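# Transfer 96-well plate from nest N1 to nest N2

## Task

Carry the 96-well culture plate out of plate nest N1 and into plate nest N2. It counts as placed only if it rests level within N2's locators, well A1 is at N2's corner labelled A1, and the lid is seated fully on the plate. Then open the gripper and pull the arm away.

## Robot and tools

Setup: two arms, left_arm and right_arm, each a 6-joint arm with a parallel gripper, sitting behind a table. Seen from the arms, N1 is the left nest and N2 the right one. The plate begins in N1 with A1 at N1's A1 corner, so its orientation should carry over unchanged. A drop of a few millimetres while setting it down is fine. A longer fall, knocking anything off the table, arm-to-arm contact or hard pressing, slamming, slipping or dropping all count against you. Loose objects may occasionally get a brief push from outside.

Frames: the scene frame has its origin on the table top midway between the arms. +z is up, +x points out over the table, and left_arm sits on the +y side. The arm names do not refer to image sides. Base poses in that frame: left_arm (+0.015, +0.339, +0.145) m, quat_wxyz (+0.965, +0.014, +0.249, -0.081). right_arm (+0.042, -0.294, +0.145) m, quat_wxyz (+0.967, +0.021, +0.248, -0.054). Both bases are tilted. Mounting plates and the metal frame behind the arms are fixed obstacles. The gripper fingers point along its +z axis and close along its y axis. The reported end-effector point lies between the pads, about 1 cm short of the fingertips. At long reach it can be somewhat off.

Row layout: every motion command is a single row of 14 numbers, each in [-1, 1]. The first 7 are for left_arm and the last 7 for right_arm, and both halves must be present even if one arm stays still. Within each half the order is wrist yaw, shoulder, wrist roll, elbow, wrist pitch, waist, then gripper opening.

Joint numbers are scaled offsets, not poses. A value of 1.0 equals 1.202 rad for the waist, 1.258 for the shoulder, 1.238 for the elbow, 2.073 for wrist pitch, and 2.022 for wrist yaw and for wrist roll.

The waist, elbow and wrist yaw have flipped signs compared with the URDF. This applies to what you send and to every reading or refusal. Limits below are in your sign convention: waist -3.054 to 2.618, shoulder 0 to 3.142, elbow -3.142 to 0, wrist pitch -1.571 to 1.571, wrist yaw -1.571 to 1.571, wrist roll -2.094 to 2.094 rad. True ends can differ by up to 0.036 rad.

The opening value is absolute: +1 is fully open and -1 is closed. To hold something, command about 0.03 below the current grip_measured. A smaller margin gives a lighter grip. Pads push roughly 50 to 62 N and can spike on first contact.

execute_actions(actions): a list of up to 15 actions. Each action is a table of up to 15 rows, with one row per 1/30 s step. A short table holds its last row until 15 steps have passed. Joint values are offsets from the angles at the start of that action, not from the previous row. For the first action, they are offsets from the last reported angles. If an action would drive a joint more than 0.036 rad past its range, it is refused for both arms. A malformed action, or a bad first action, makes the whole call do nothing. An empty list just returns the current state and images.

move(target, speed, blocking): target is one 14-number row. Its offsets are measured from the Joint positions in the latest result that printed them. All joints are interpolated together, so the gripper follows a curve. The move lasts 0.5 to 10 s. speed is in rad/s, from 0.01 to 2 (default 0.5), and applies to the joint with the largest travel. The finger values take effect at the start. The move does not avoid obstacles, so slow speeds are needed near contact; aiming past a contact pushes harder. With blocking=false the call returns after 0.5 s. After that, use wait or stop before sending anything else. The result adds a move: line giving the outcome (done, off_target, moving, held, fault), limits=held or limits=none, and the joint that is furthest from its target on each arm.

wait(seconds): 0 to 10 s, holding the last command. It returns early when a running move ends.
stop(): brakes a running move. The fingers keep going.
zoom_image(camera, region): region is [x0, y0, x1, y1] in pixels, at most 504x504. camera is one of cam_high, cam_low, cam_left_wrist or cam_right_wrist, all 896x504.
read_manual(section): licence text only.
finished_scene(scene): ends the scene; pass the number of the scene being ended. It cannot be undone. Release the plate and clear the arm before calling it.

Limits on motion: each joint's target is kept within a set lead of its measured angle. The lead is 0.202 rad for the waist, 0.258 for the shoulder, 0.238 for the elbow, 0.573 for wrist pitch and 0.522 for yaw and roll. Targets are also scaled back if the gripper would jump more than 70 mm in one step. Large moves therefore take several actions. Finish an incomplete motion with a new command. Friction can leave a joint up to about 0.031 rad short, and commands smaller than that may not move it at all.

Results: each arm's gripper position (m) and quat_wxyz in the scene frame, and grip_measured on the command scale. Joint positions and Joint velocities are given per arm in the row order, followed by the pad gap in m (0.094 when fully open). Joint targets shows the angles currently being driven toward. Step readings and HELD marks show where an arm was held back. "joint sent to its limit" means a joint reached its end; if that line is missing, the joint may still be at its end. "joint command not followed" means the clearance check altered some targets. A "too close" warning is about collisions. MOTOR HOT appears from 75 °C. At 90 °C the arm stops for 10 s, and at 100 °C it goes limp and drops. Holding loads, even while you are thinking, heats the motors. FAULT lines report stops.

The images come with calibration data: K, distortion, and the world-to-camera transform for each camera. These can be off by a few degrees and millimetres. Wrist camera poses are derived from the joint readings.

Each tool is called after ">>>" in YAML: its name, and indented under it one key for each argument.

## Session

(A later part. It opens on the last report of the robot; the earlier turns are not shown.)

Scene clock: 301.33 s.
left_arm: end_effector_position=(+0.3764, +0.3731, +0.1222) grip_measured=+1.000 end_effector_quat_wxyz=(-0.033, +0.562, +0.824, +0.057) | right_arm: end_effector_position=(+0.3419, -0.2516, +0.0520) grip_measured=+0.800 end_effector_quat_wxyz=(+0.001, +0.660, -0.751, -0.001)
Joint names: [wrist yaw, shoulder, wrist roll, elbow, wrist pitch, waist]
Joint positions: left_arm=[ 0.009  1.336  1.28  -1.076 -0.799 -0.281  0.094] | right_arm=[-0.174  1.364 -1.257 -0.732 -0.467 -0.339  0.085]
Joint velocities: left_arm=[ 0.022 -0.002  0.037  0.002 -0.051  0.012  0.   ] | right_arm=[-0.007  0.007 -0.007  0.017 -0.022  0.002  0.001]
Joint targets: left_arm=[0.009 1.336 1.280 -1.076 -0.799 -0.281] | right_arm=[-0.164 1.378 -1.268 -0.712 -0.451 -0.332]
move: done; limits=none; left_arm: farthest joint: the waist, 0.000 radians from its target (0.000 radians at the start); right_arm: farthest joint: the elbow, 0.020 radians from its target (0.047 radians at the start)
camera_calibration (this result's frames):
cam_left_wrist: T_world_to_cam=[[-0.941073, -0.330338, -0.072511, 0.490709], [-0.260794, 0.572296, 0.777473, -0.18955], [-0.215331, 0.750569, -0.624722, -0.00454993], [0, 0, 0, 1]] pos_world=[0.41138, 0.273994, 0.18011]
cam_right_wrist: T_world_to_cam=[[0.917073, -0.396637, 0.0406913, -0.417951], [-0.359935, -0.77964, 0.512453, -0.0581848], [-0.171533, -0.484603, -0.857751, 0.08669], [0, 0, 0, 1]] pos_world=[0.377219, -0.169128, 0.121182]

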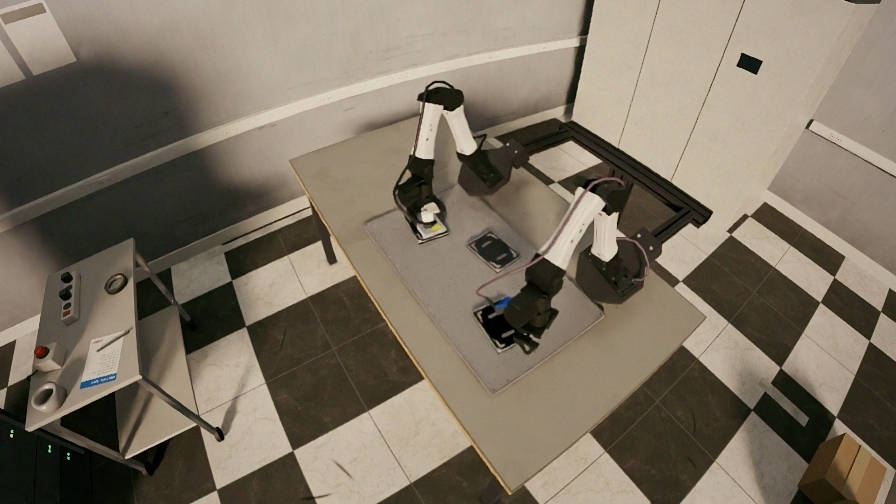

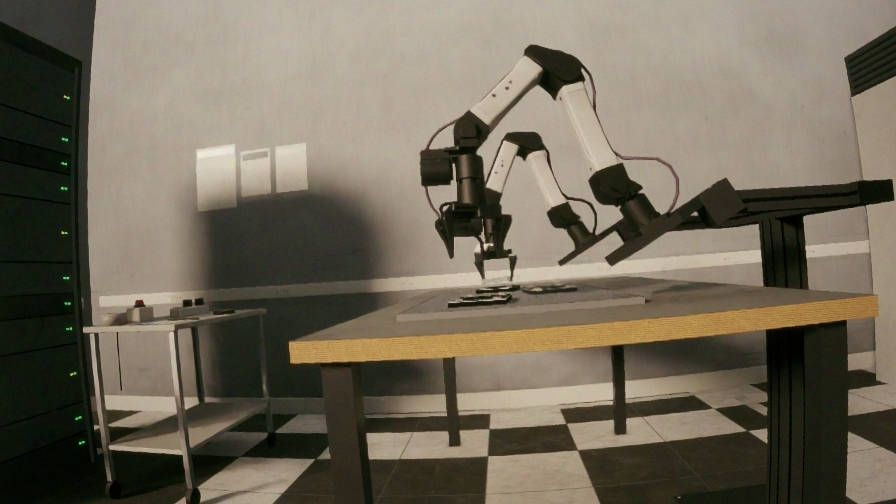

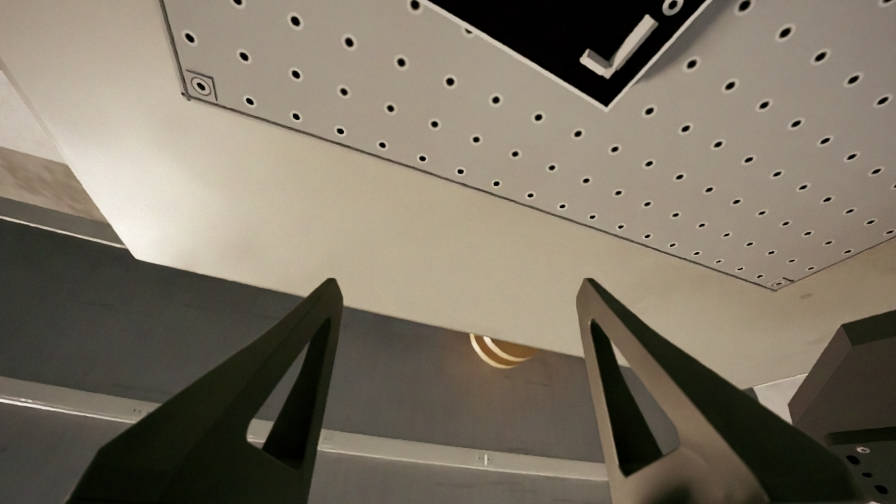

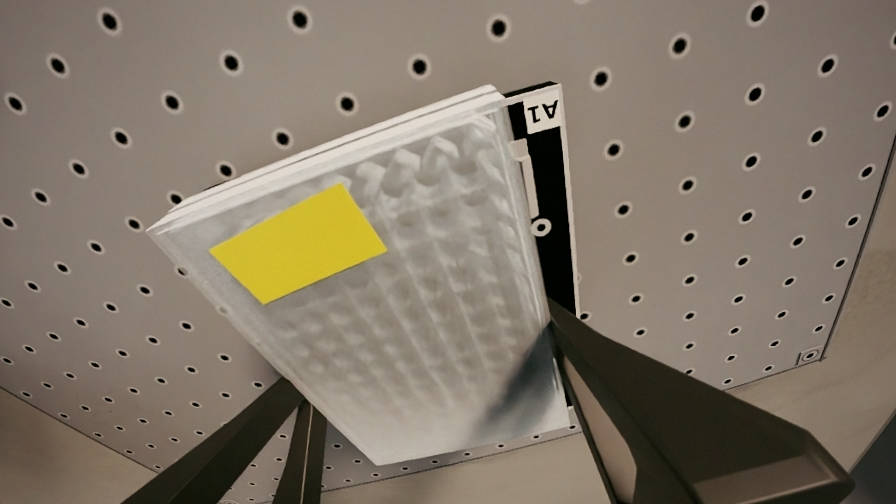

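>>> move:
  target: [0,0,0,0,0,0,1, 0.018,-0.016,-0.031,0.016,0.008,0.054,0.74]
  speed: 0.1

Scene clock: 317.53 s.
left_arm: end_effector_position=(+0.3764, +0.3731, +0.1222) grip_measured=+1.000 end_effector_quat_wxyz=(-0.033, +0.562, +0.824, +0.057) | right_arm: end_effector_position=(+0.3427, -0.2651, +0.0498) grip_measured=+0.800 end_effector_quat_wxyz=(+0.004, +0.660, -0.751, -0.002)
Joint names: [wrist yaw, shoulder, wrist roll, elbow, wrist pitch, waist]
Joint positions: left_arm=[ 0.009  1.336  1.28  -1.076 -0.799 -0.281  0.094] | right_arm=[-0.148  1.364 -1.309 -0.732 -0.467 -0.281  0.085]
Joint velocities: left_arm=[-0.037 -0.012  0.007 -0.002 -0.037 -0.007  0.   ] | right_arm=[ 0.007 -0.002 -0.11  -0.007  0.022  0.012 -0.001]
Joint targets: left_arm=[0.009 1.336 1.280 -1.076 -0.799 -0.281] | right_arm=[-0.138 1.343 -1.320 -0.713 -0.451 -0.274]
move: done; limits=none; left_arm: farthest joint: the waist, 0.000 radians from its target (0.000 radians at the start); right_arm: farthest joint: the shoulder, 0.020 radians from its target (0.020 radians at the start)
camera_calibration (this result's frames):
cam_left_wrist: T_world_to_cam=[[-0.941073, -0.330338, -0.072511, 0.490709], [-0.260794, 0.572296, 0.777473, -0.18955], [-0.215331, 0.750569, -0.624722, -0.00454993], [0, 0, 0, 1]] pos_world=[0.41138, 0.273994, 0.18011]
cam_right_wrist: T_world_to_cam=[[0.917424, -0.396428, 0.034323, -0.423729], [-0.355823, -0.778717, 0.51671, -0.068724], [-0.178111, -0.486255, -0.855472, 0.0801067], [0, 0, 0, 1]] pos_world=[0.378554, -0.182542, 0.118583]

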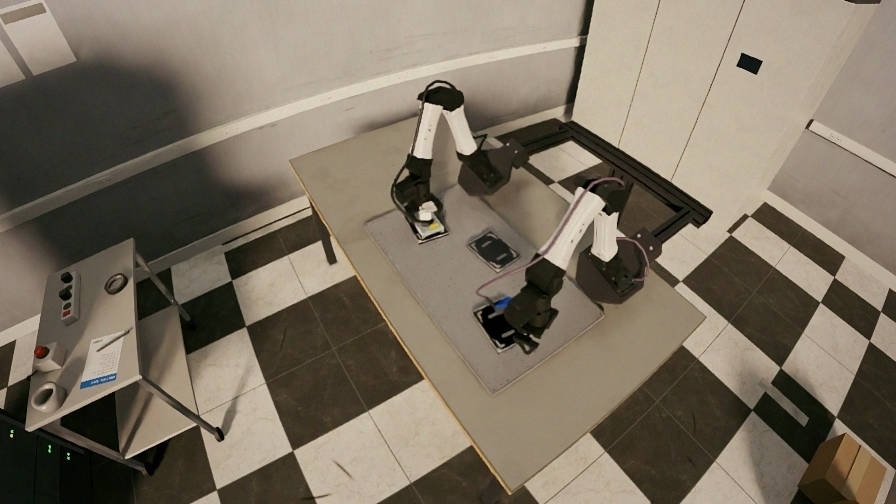

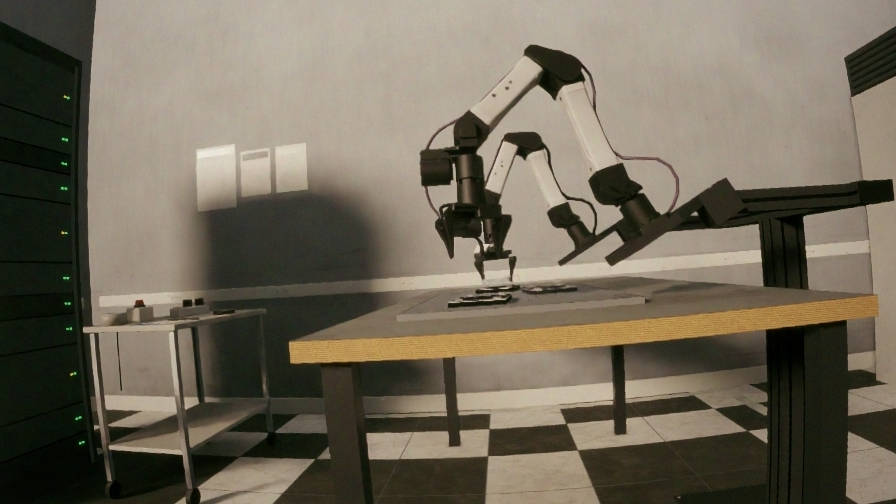

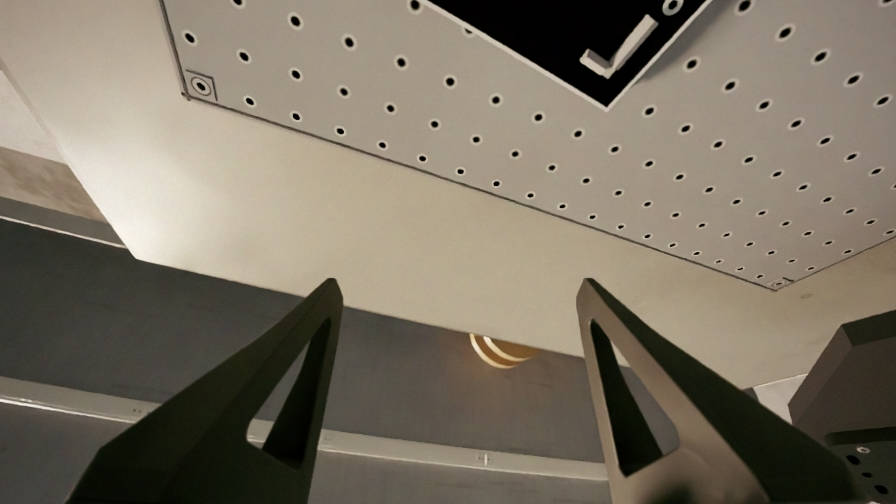

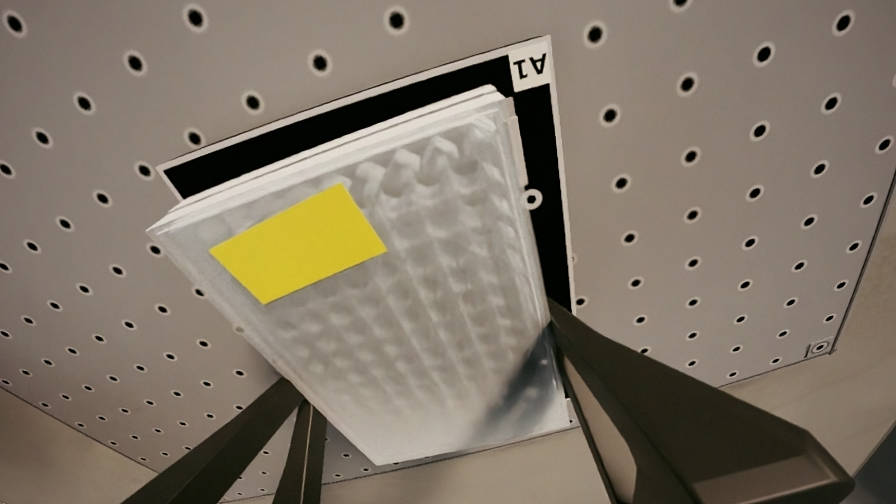

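>>> move:
  target: [0,0,0,0,0,0,1, 0.009,0.04,-0.012,0.004,0.024,0.019,0.74]
  speed: 0.06

Scene clock: 323.90 s.
left_arm: end_effector_position=(+0.3764, +0.3731, +0.1222) grip_measured=+1.000 end_effector_quat_wxyz=(-0.033, +0.562, +0.824, +0.057) | right_arm: end_effector_position=(+0.3436, -0.2676, +0.0415) grip_measured=+0.800 end_effector_quat_wxyz=(+0.007, +0.660, -0.751, -0.004)
Joint names: [wrist yaw, shoulder, wrist roll, elbow, wrist pitch, waist]
Joint positions: left_arm=[ 0.009  1.336  1.28  -1.076 -0.799 -0.281  0.094] | right_arm=[-0.143  1.397 -1.32  -0.732 -0.437 -0.265  0.085]
Joint velocities: left_arm=[-0.007 -0.007 -0.007  0.012  0.007  0.012  0.   ] | right_arm=[ 0.007  0.002  0.022  0.017  0.022 -0.002 -0.001]
Joint targets: left_arm=[0.009 1.336 1.280 -1.076 -0.799 -0.281] | right_arm=[-0.130 1.414 -1.333 -0.728 -0.417 -0.258]
move: done; limits=none; left_arm: farthest joint: the waist, 0.000 radians from its target (0.000 radians at the start); right_arm: farthest joint: the wrist pitch, 0.020 radians from its target (0.050 radians at the start)
camera_calibration (this result's frames):
cam_left_wrist: T_world_to_cam=[[-0.941073, -0.330338, -0.072511, 0.490709], [-0.260794, 0.572296, 0.777473, -0.18955], [-0.215331, 0.750569, -0.624722, -0.00454993], [0, 0, 0, 1]] pos_world=[0.41138, 0.273994, 0.18011]
cam_right_wrist: T_world_to_cam=[[0.917059, -0.397645, 0.0296859, -0.425246], [-0.353842, -0.777191, 0.520355, -0.066535], [-0.183845, -0.4877, -0.853434, 0.073424], [0, 0, 0, 1]] pos_world=[0.379931, -0.184999, 0.109908]

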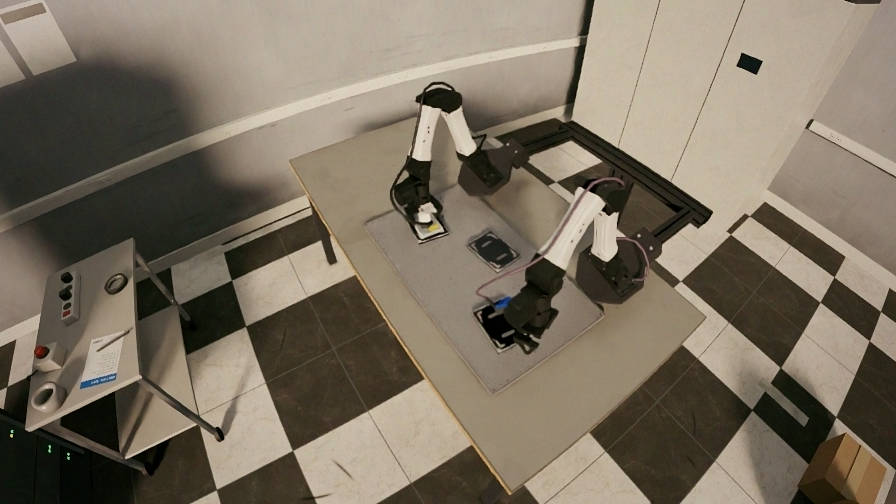

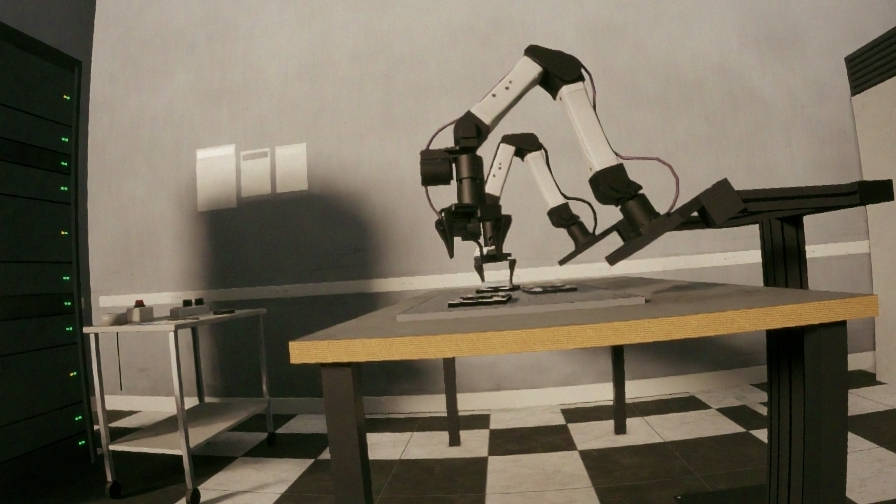

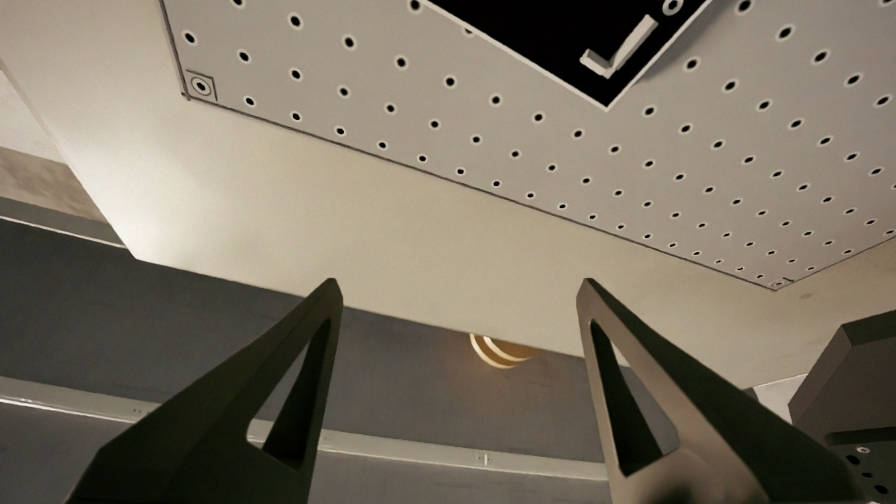

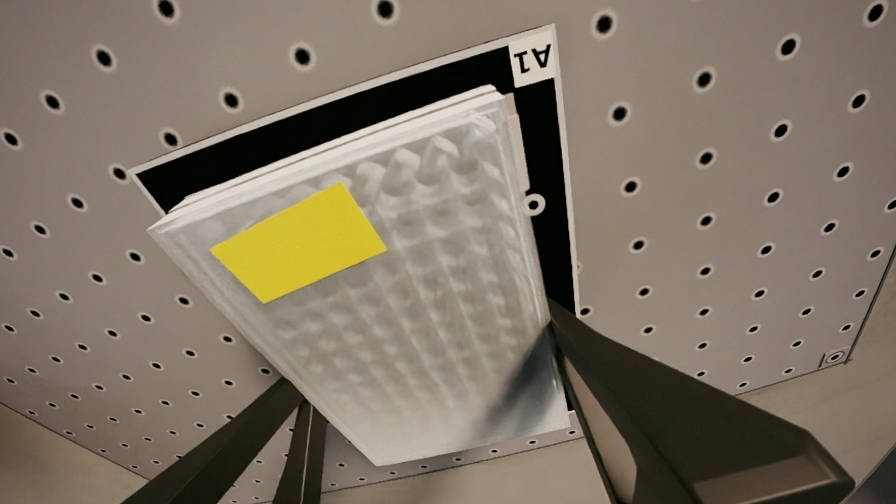

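>>> zoom_image:
  camera: "cam_right_wrist"
  region: [400,20,620,240]

>>> zoom_image:
  camera: "cam_right_wrist"
  region: [100,130,320,350]

Region (400, 20, 620, 240) of cam_right_wrist's 896x504 image, scaled by 2.291, with more detail than that image has.

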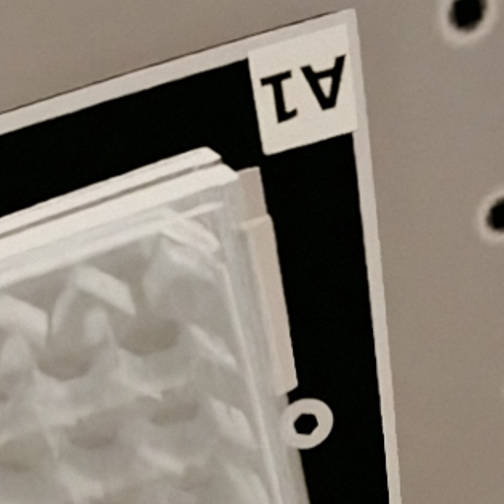

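Region (100, 130, 320, 350) of cam_right_wrist's 896x504 image, scaled by 2.291, with more detail than that image has.

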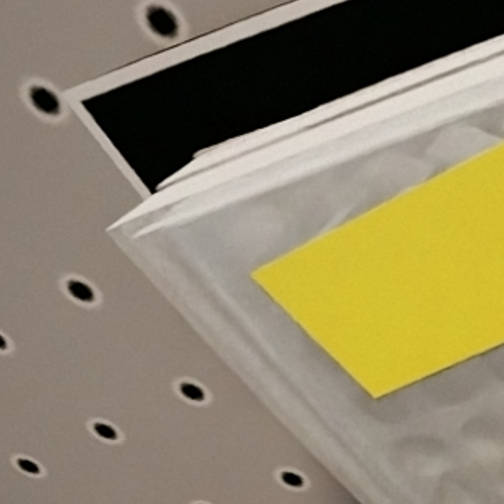

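>>> move:
  target: [0,0,0,0,0,0,1, 0.012,0.017,-0.018,-0.022,0.008,0.028,0.74]
  speed: 0.05

Scene clock: 334.90 s.
left_arm: end_effector_position=(+0.3764, +0.3731, +0.1222) grip_measured=+1.000 end_effector_quat_wxyz=(-0.033, +0.562, +0.824, +0.057) | right_arm: end_effector_position=(+0.3438, -0.2728, +0.0408) grip_measured=+0.800 end_effector_quat_wxyz=(+0.008, +0.661, -0.751, -0.005)
Joint names: [wrist yaw, shoulder, wrist roll, elbow, wrist pitch, waist]
Joint positions: left_arm=[ 0.009  1.336  1.28  -1.076 -0.799 -0.281  0.094] | right_arm=[-0.13   1.397 -1.343 -0.732 -0.437 -0.242  0.085]
Joint velocities: left_arm=[-0.007 -0.002  0.037 -0.002 -0.022 -0.012  0.   ] | right_arm=[ 0.007 -0.007  0.022 -0.002 -0.022 -0.002 -0.001]
Joint targets: left_arm=[0.009 1.336 1.280 -1.076 -0.799 -0.281] | right_arm=[-0.118 1.418 -1.356 -0.760 -0.421 -0.232]
move: off_target (right_arm); limits=none; left_arm: farthest joint: the waist, 0.000 radians from its target (0.000 radians at the start); right_arm: farthest joint: the elbow, 0.027 radians from its target (0.027 radians at the start)
camera_calibration (this result's frames):
cam_left_wrist: T_world_to_cam=[[-0.941073, -0.330338, -0.072511, 0.490709], [-0.260794, 0.572296, 0.777473, -0.18955], [-0.215331, 0.750569, -0.624722, -0.00454993], [0, 0, 0, 1]] pos_world=[0.41138, 0.273994, 0.18011]
cam_right_wrist: T_world_to_cam=[[0.917856, -0.396014, 0.0267108, -0.427226], [-0.351187, -0.778913, 0.519579, -0.0714327], [-0.184955, -0.486279, -0.854005, 0.0710955], [0, 0, 0, 1]] pos_world=[0.380195, -0.190255, 0.109242]

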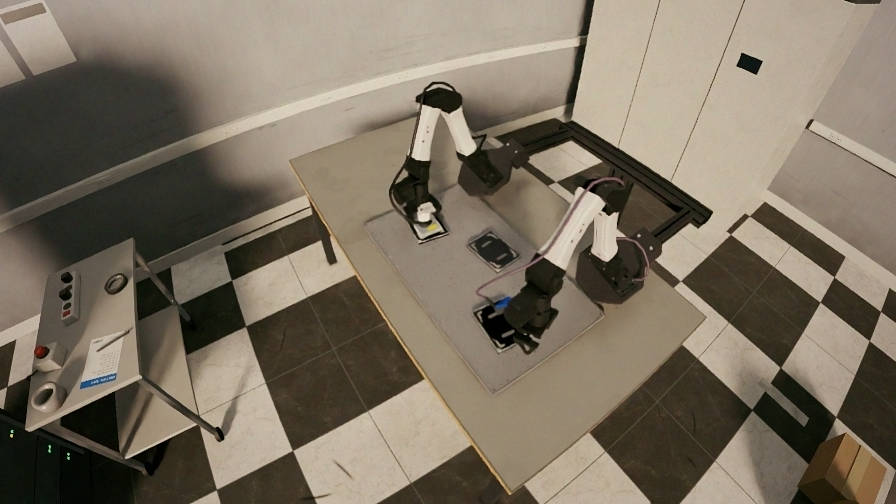

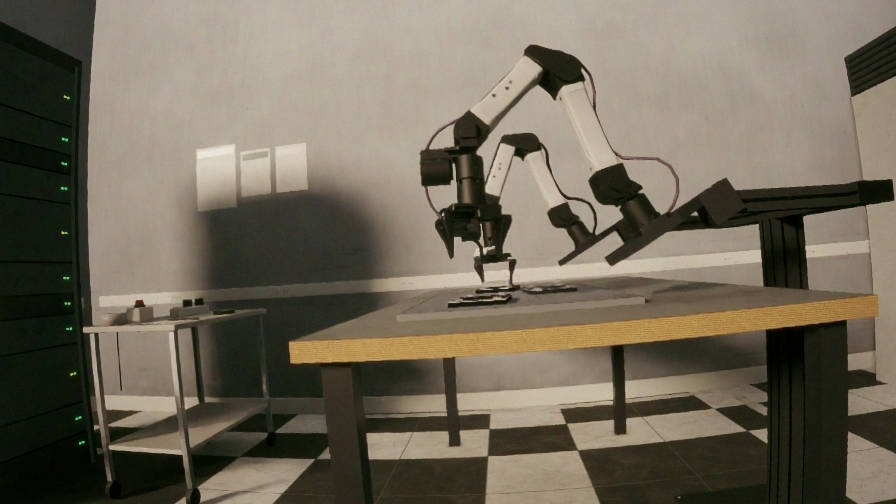

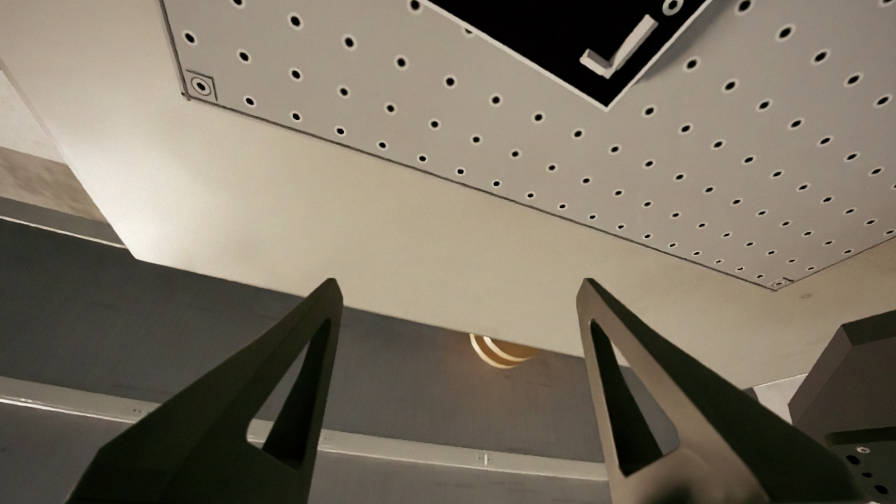

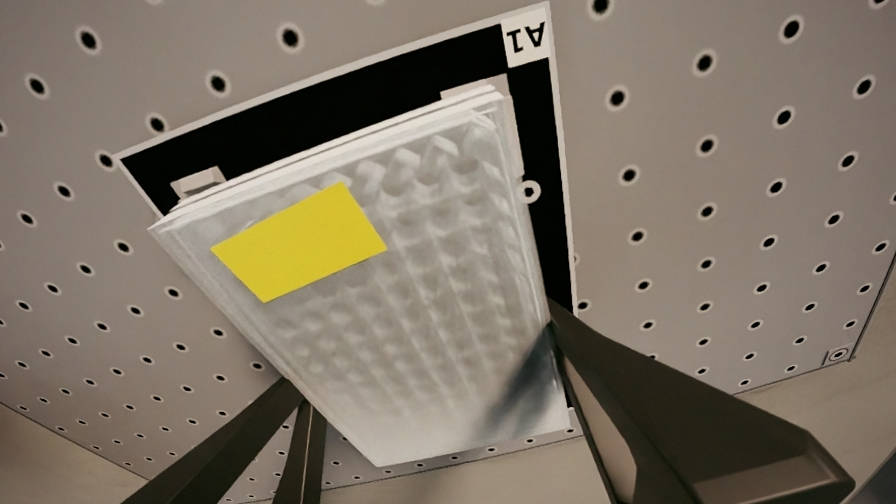

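>>> zoom_image:
  camera: "cam_right_wrist"
  region: [400,0,620,220]

>>> zoom_image:
  camera: "cam_right_wrist"
  region: [100,100,320,320]

Region (400, 0, 620, 220) of cam_right_wrist's 896x504 image, scaled by 2.291, with more detail than that image has.

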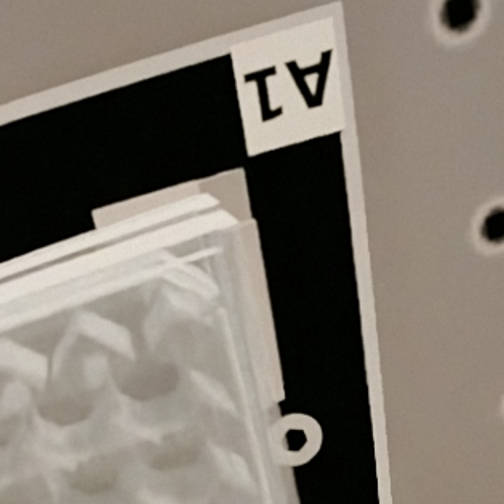

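Region (100, 100, 320, 320) of cam_right_wrist's 896x504 image, scaled by 2.291, with more detail than that image has.

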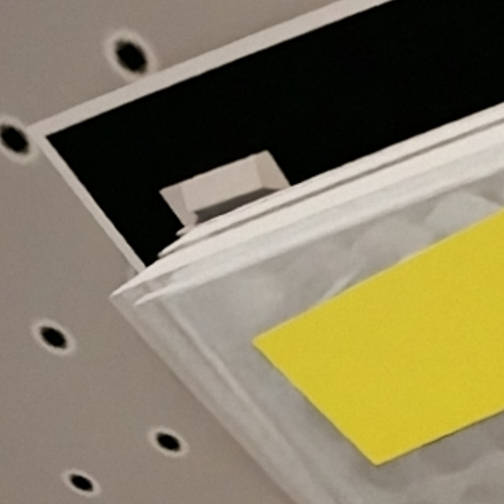

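>>> move:
  target: [0,0,0,0,0,0,1, 0.007,0.032,-0.008,-0.024,0.019,0.011,0.74]
  speed: 0.03

>>> zoom_image:
  camera: "cam_right_wrist"
  region: [100,0,600,300]

Scene clock: 347.07 s.
left_arm: end_effector_position=(+0.3764, +0.3731, +0.1222) grip_measured=+1.000 end_effector_quat_wxyz=(-0.033, +0.562, +0.824, +0.057) | right_arm: end_effector_position=(+0.3438, -0.2728, +0.0402) grip_measured=+0.800 end_effector_quat_wxyz=(+0.008, +0.661, -0.750, -0.005)
Joint names: [wrist yaw, shoulder, wrist roll, elbow, wrist pitch, waist]
Joint positions: left_arm=[ 0.009  1.336  1.28  -1.076 -0.799 -0.281  0.094] | right_arm=[-0.13   1.399 -1.344 -0.732 -0.435 -0.242  0.085]
Joint velocities: left_arm=[ 0.007  0.012 -0.037 -0.012 -0.051  0.022  0.   ] | right_arm=[ 0.051 -0.017 -0.051  0.007  0.066  0.007  0.   ]
Joint targets: left_arm=[0.009 1.336 1.280 -1.076 -0.799 -0.281] | right_arm=[-0.115 1.438 -1.359 -0.762 -0.397 -0.229]
move: off_target (right_arm); limits=none; left_arm: farthest joint: the waist, 0.000 radians from its target (0.000 radians at the start); right_arm: farthest joint: the shoulder, 0.038 radians from its target (0.040 radians at the start)
camera_calibration (this result's frames):
cam_left_wrist: T_world_to_cam=[[-0.941073, -0.330338, -0.072511, 0.490709], [-0.260794, 0.572296, 0.777473, -0.18955], [-0.215331, 0.750569, -0.624722, -0.00454993], [0, 0, 0, 1]] pos_world=[0.41138, 0.273994, 0.18011]
cam_right_wrist: T_world_to_cam=[[0.918187, -0.395268, 0.0263727, -0.427096], [-0.350358, -0.779186, 0.51973, -0.0714592], [-0.184883, -0.486449, -0.853924, 0.0706031], [0, 0, 0, 1]] pos_world=[0.380171, -0.190153, 0.108693]

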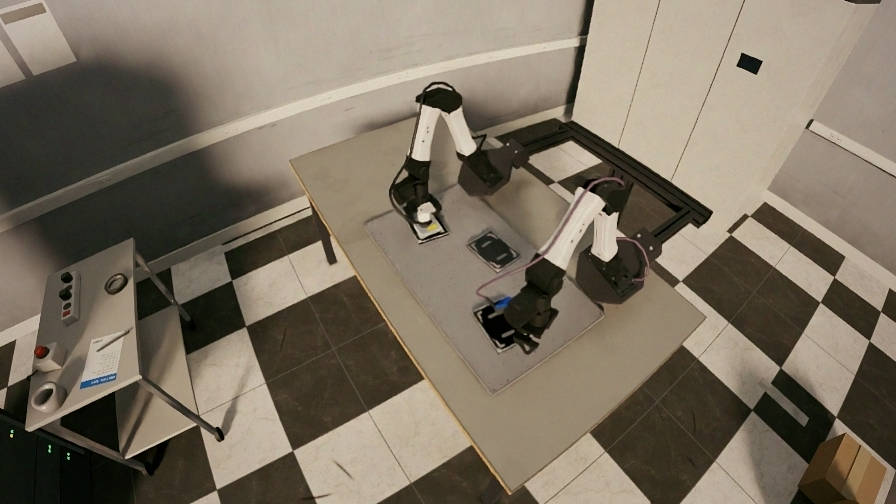

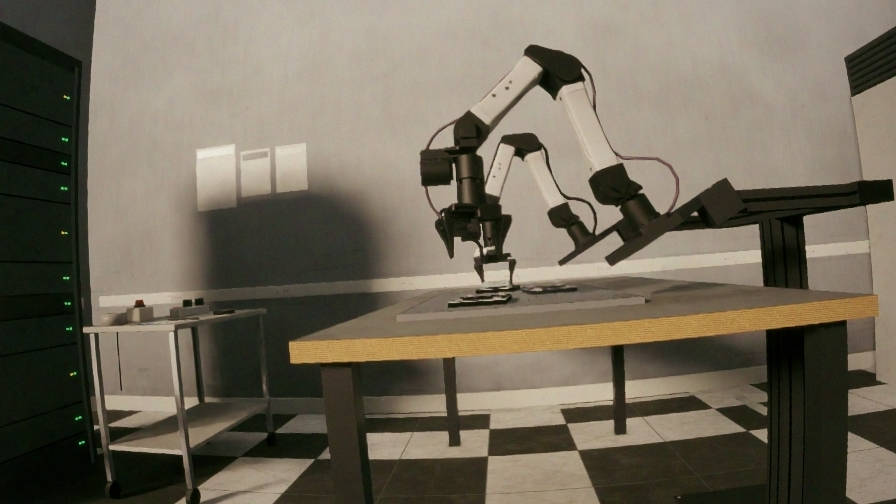

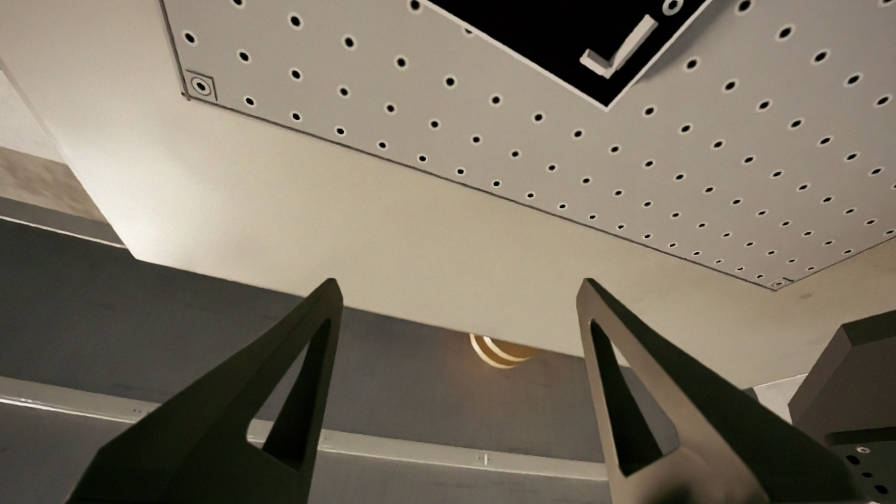

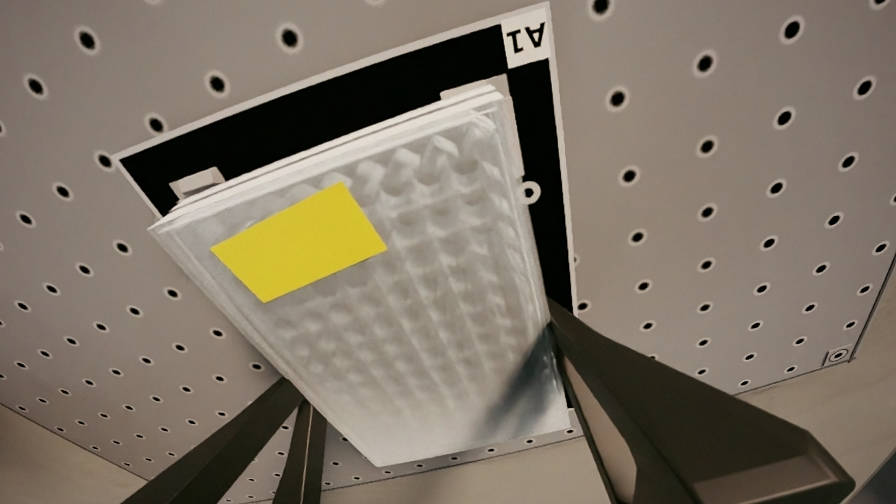

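Region (100, 0, 600, 300) of cam_right_wrist's 896x504 image, scaled by 1.008, with more detail than that image has; it fills the top 302 rows of this view, and the rest is white.

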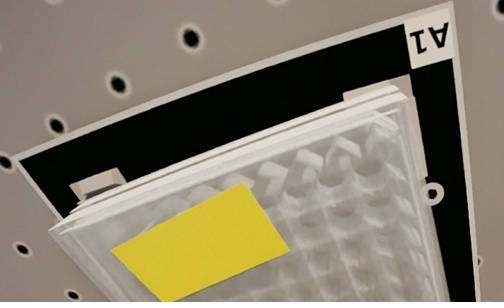

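>>> move:
  target: [0,0,0,0,0,0,1, 0.005,-0.024,0.024,-0.01,-0.012,0.008,0.74]
  speed: 0.05

Scene clock: 359.27 s.
left_arm: end_effector_position=(+0.3764, +0.3731, +0.1222) grip_measured=+1.000 end_effector_quat_wxyz=(-0.033, +0.562, +0.824, +0.057) | right_arm: end_effector_position=(+0.3441, -0.2728, +0.0420) grip_measured=+0.800 end_effector_quat_wxyz=(+0.006, +0.647, -0.762, -0.005)
Joint names: [wrist yaw, shoulder, wrist roll, elbow, wrist pitch, waist]
Joint positions: left_arm=[ 0.009  1.336  1.28  -1.076 -0.799 -0.281  0.094] | right_arm=[-0.129  1.392 -1.307 -0.732 -0.44  -0.242  0.085]
Joint velocities: left_arm=[ 0.007 -0.002 -0.037 -0.012  0.022 -0.002  0.   ] | right_arm=[-0.066  0.002  0.022  0.012  0.022  0.017  0.   ]
Joint targets: left_arm=[0.009 1.336 1.280 -1.076 -0.799 -0.281] | right_arm=[-0.119 1.369 -1.295 -0.745 -0.459 -0.232]
move: off_target (right_arm); limits=none; left_arm: farthest joint: the waist, 0.000 radians from its target (0.000 radians at the start); right_arm: farthest joint: the shoulder, 0.023 radians from its target (0.031 radians at the start)
camera_calibration (this result's frames):
cam_left_wrist: T_world_to_cam=[[-0.941073, -0.330338, -0.072511, 0.490709], [-0.260794, 0.572296, 0.777473, -0.18955], [-0.215331, 0.750569, -0.624722, -0.00454993], [0, 0, 0, 1]] pos_world=[0.41138, 0.273994, 0.18011]
cam_right_wrist: T_world_to_cam=[[0.90304, -0.428604, 0.0285971, -0.431391], [-0.379992, -0.766025, 0.51847, -0.0585044], [-0.200312, -0.479066, -0.854617, 0.079483], [0, 0, 0, 1]] pos_world=[0.383254, -0.191634, 0.110597]

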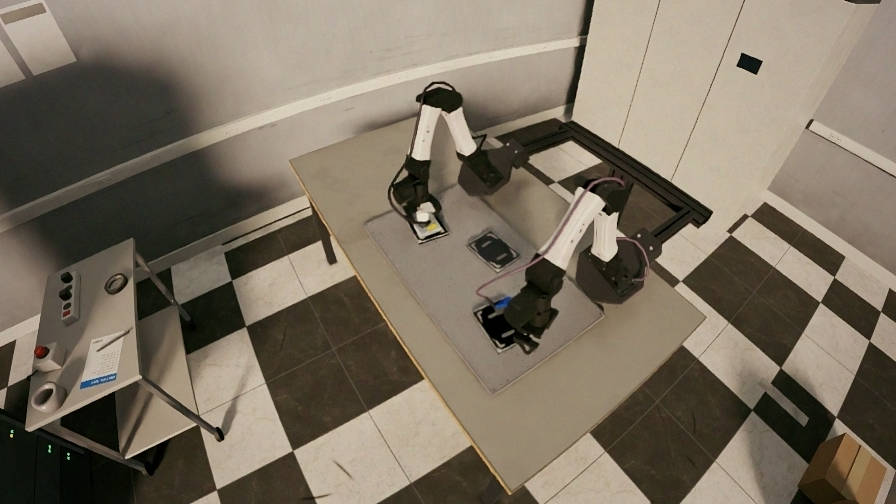

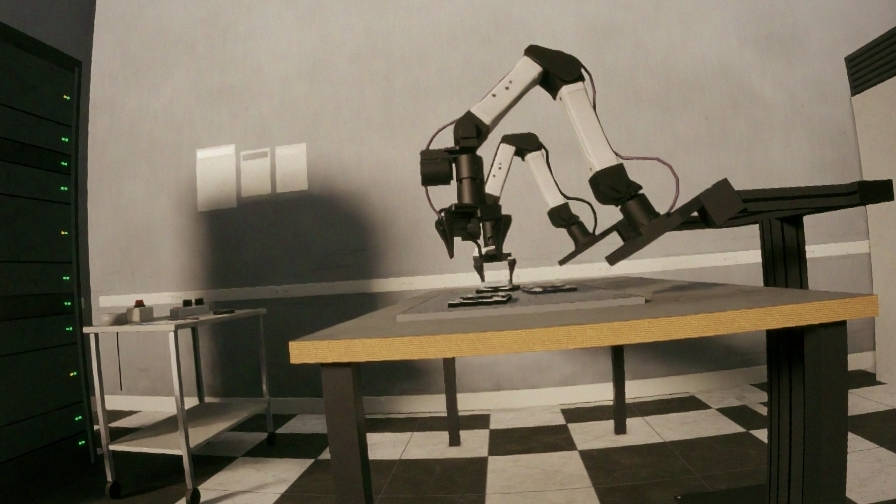

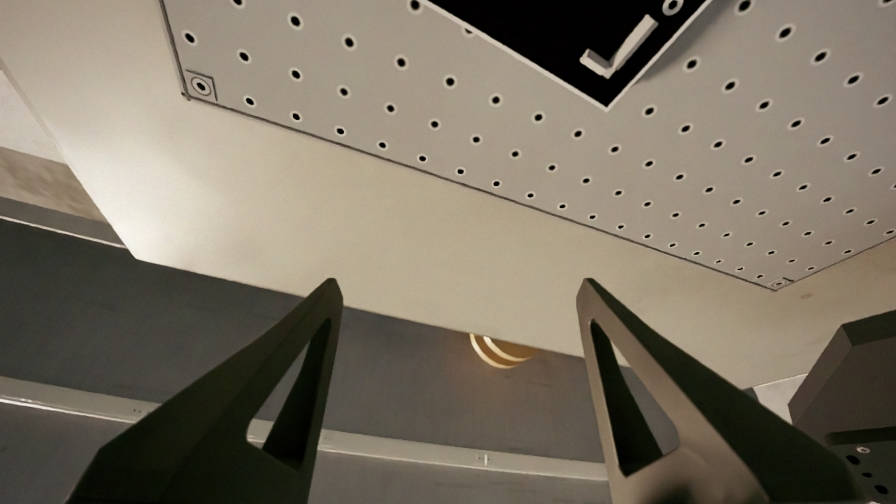

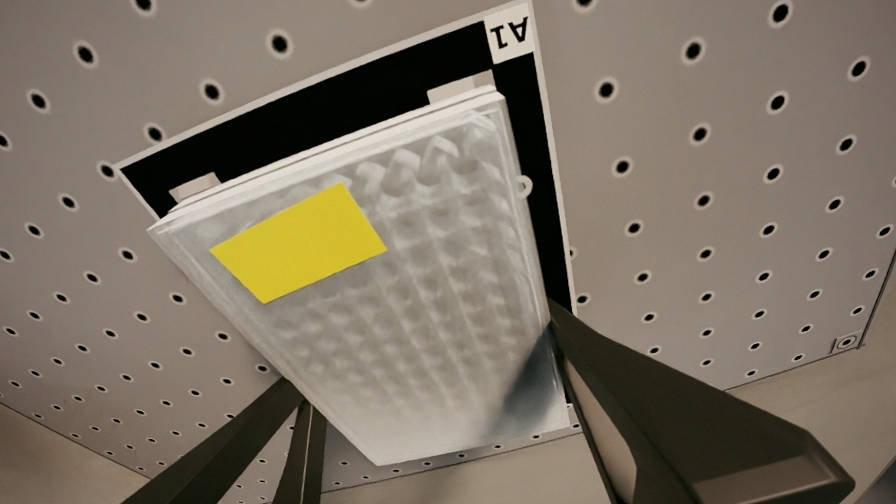

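>>> move:
  target: [0,0,0,0,0,0,1, 0.004,-0.032,0.005,0.031,0.0,-0.012,0.74]
  speed: 0.05

Scene clock: 371.47 s.
left_arm: end_effector_position=(+0.3764, +0.3731, +0.1222) grip_measured=+1.000 end_effector_quat_wxyz=(-0.033, +0.562, +0.824, +0.057) | right_arm: end_effector_position=(+0.3390, -0.2715, +0.0428) grip_measured=+0.800 end_effector_quat_wxyz=(+0.006, +0.649, -0.761, -0.006)
Joint names: [wrist yaw, shoulder, wrist roll, elbow, wrist pitch, waist]
Joint positions: left_arm=[ 0.009  1.336  1.28  -1.076 -0.799 -0.281  0.094] | right_arm=[-0.129  1.377 -1.307 -0.714 -0.439 -0.248  0.085]
Joint velocities: left_arm=[ 0.022 -0.007  0.007 -0.017 -0.022  0.012  0.   ] | right_arm=[ 0.007  0.002 -0.066 -0.007 -0.007  0.002  0.   ]
Joint targets: left_arm=[0.009 1.336 1.280 -1.076 -0.799 -0.281] | right_arm=[-0.121 1.352 -1.297 -0.694 -0.440 -0.256]
move: off_target (right_arm); limits=none; left_arm: farthest joint: the waist, 0.000 radians from its target (0.000 radians at the start); right_arm: farthest joint: the shoulder, 0.025 radians from its target (0.040 radians at the start)
camera_calibration (this result's frames):
cam_left_wrist: T_world_to_cam=[[-0.941073, -0.330338, -0.072511, 0.490709], [-0.260794, 0.572296, 0.777473, -0.18955], [-0.215331, 0.750569, -0.624722, -0.00454993], [0, 0, 0, 1]] pos_world=[0.41138, 0.273994, 0.18011]
cam_right_wrist: T_world_to_cam=[[0.905364, -0.423872, 0.0254612, -0.425597], [-0.374763, -0.769399, 0.51728, -0.0625165], [-0.19967, -0.477868, -0.855438, 0.0799284], [0, 0, 0, 1]] pos_world=[0.377851, -0.190303, 0.111548]

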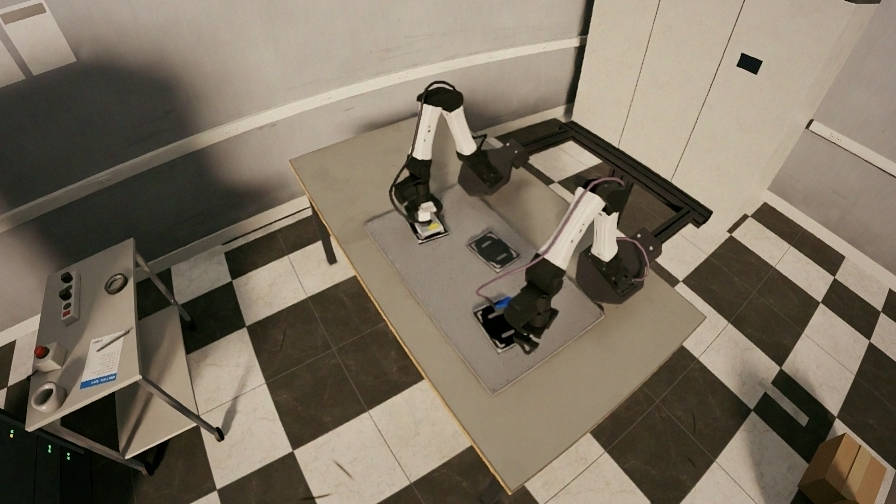

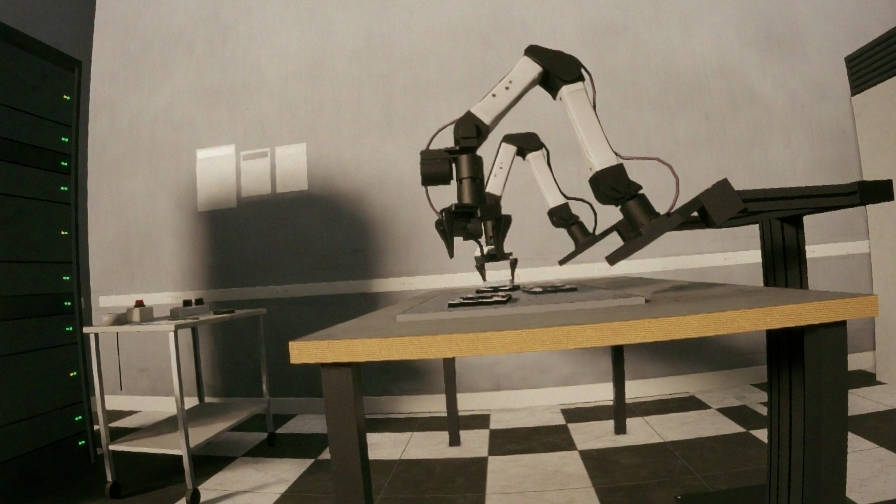

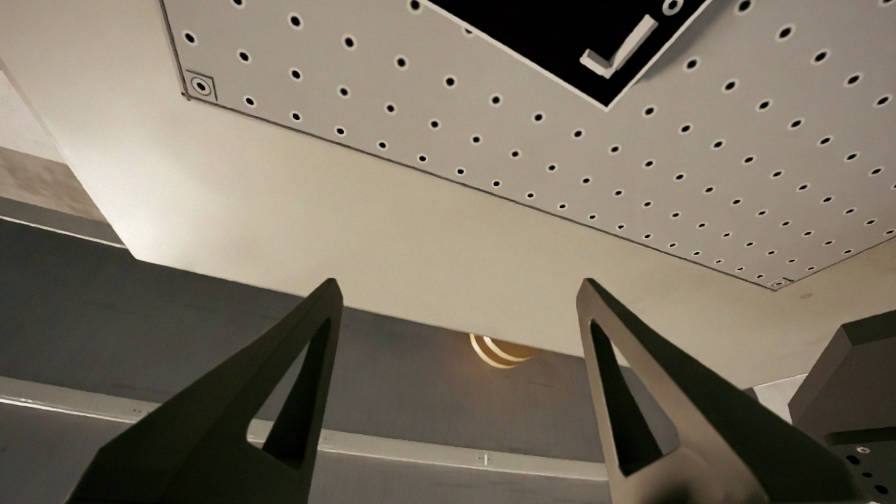

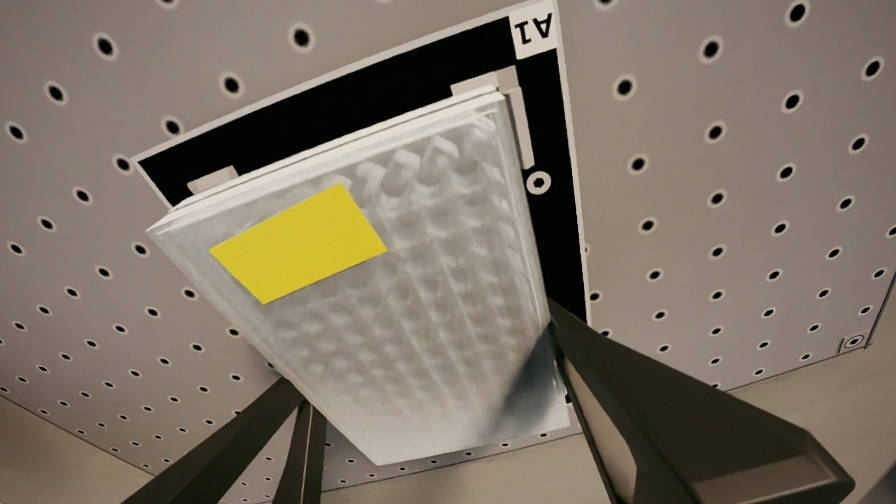

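>>> zoom_image:
  camera: "cam_right_wrist"
  region: [420,20,600,200]

Region (420, 20, 600, 200) of cam_right_wrist's 896x504 image, scaled by 2.800, with more detail than that image has.

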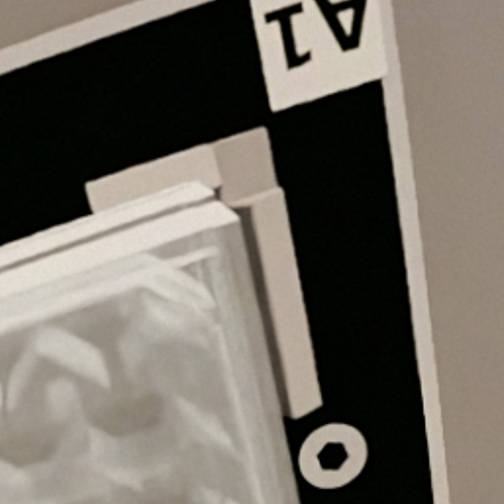

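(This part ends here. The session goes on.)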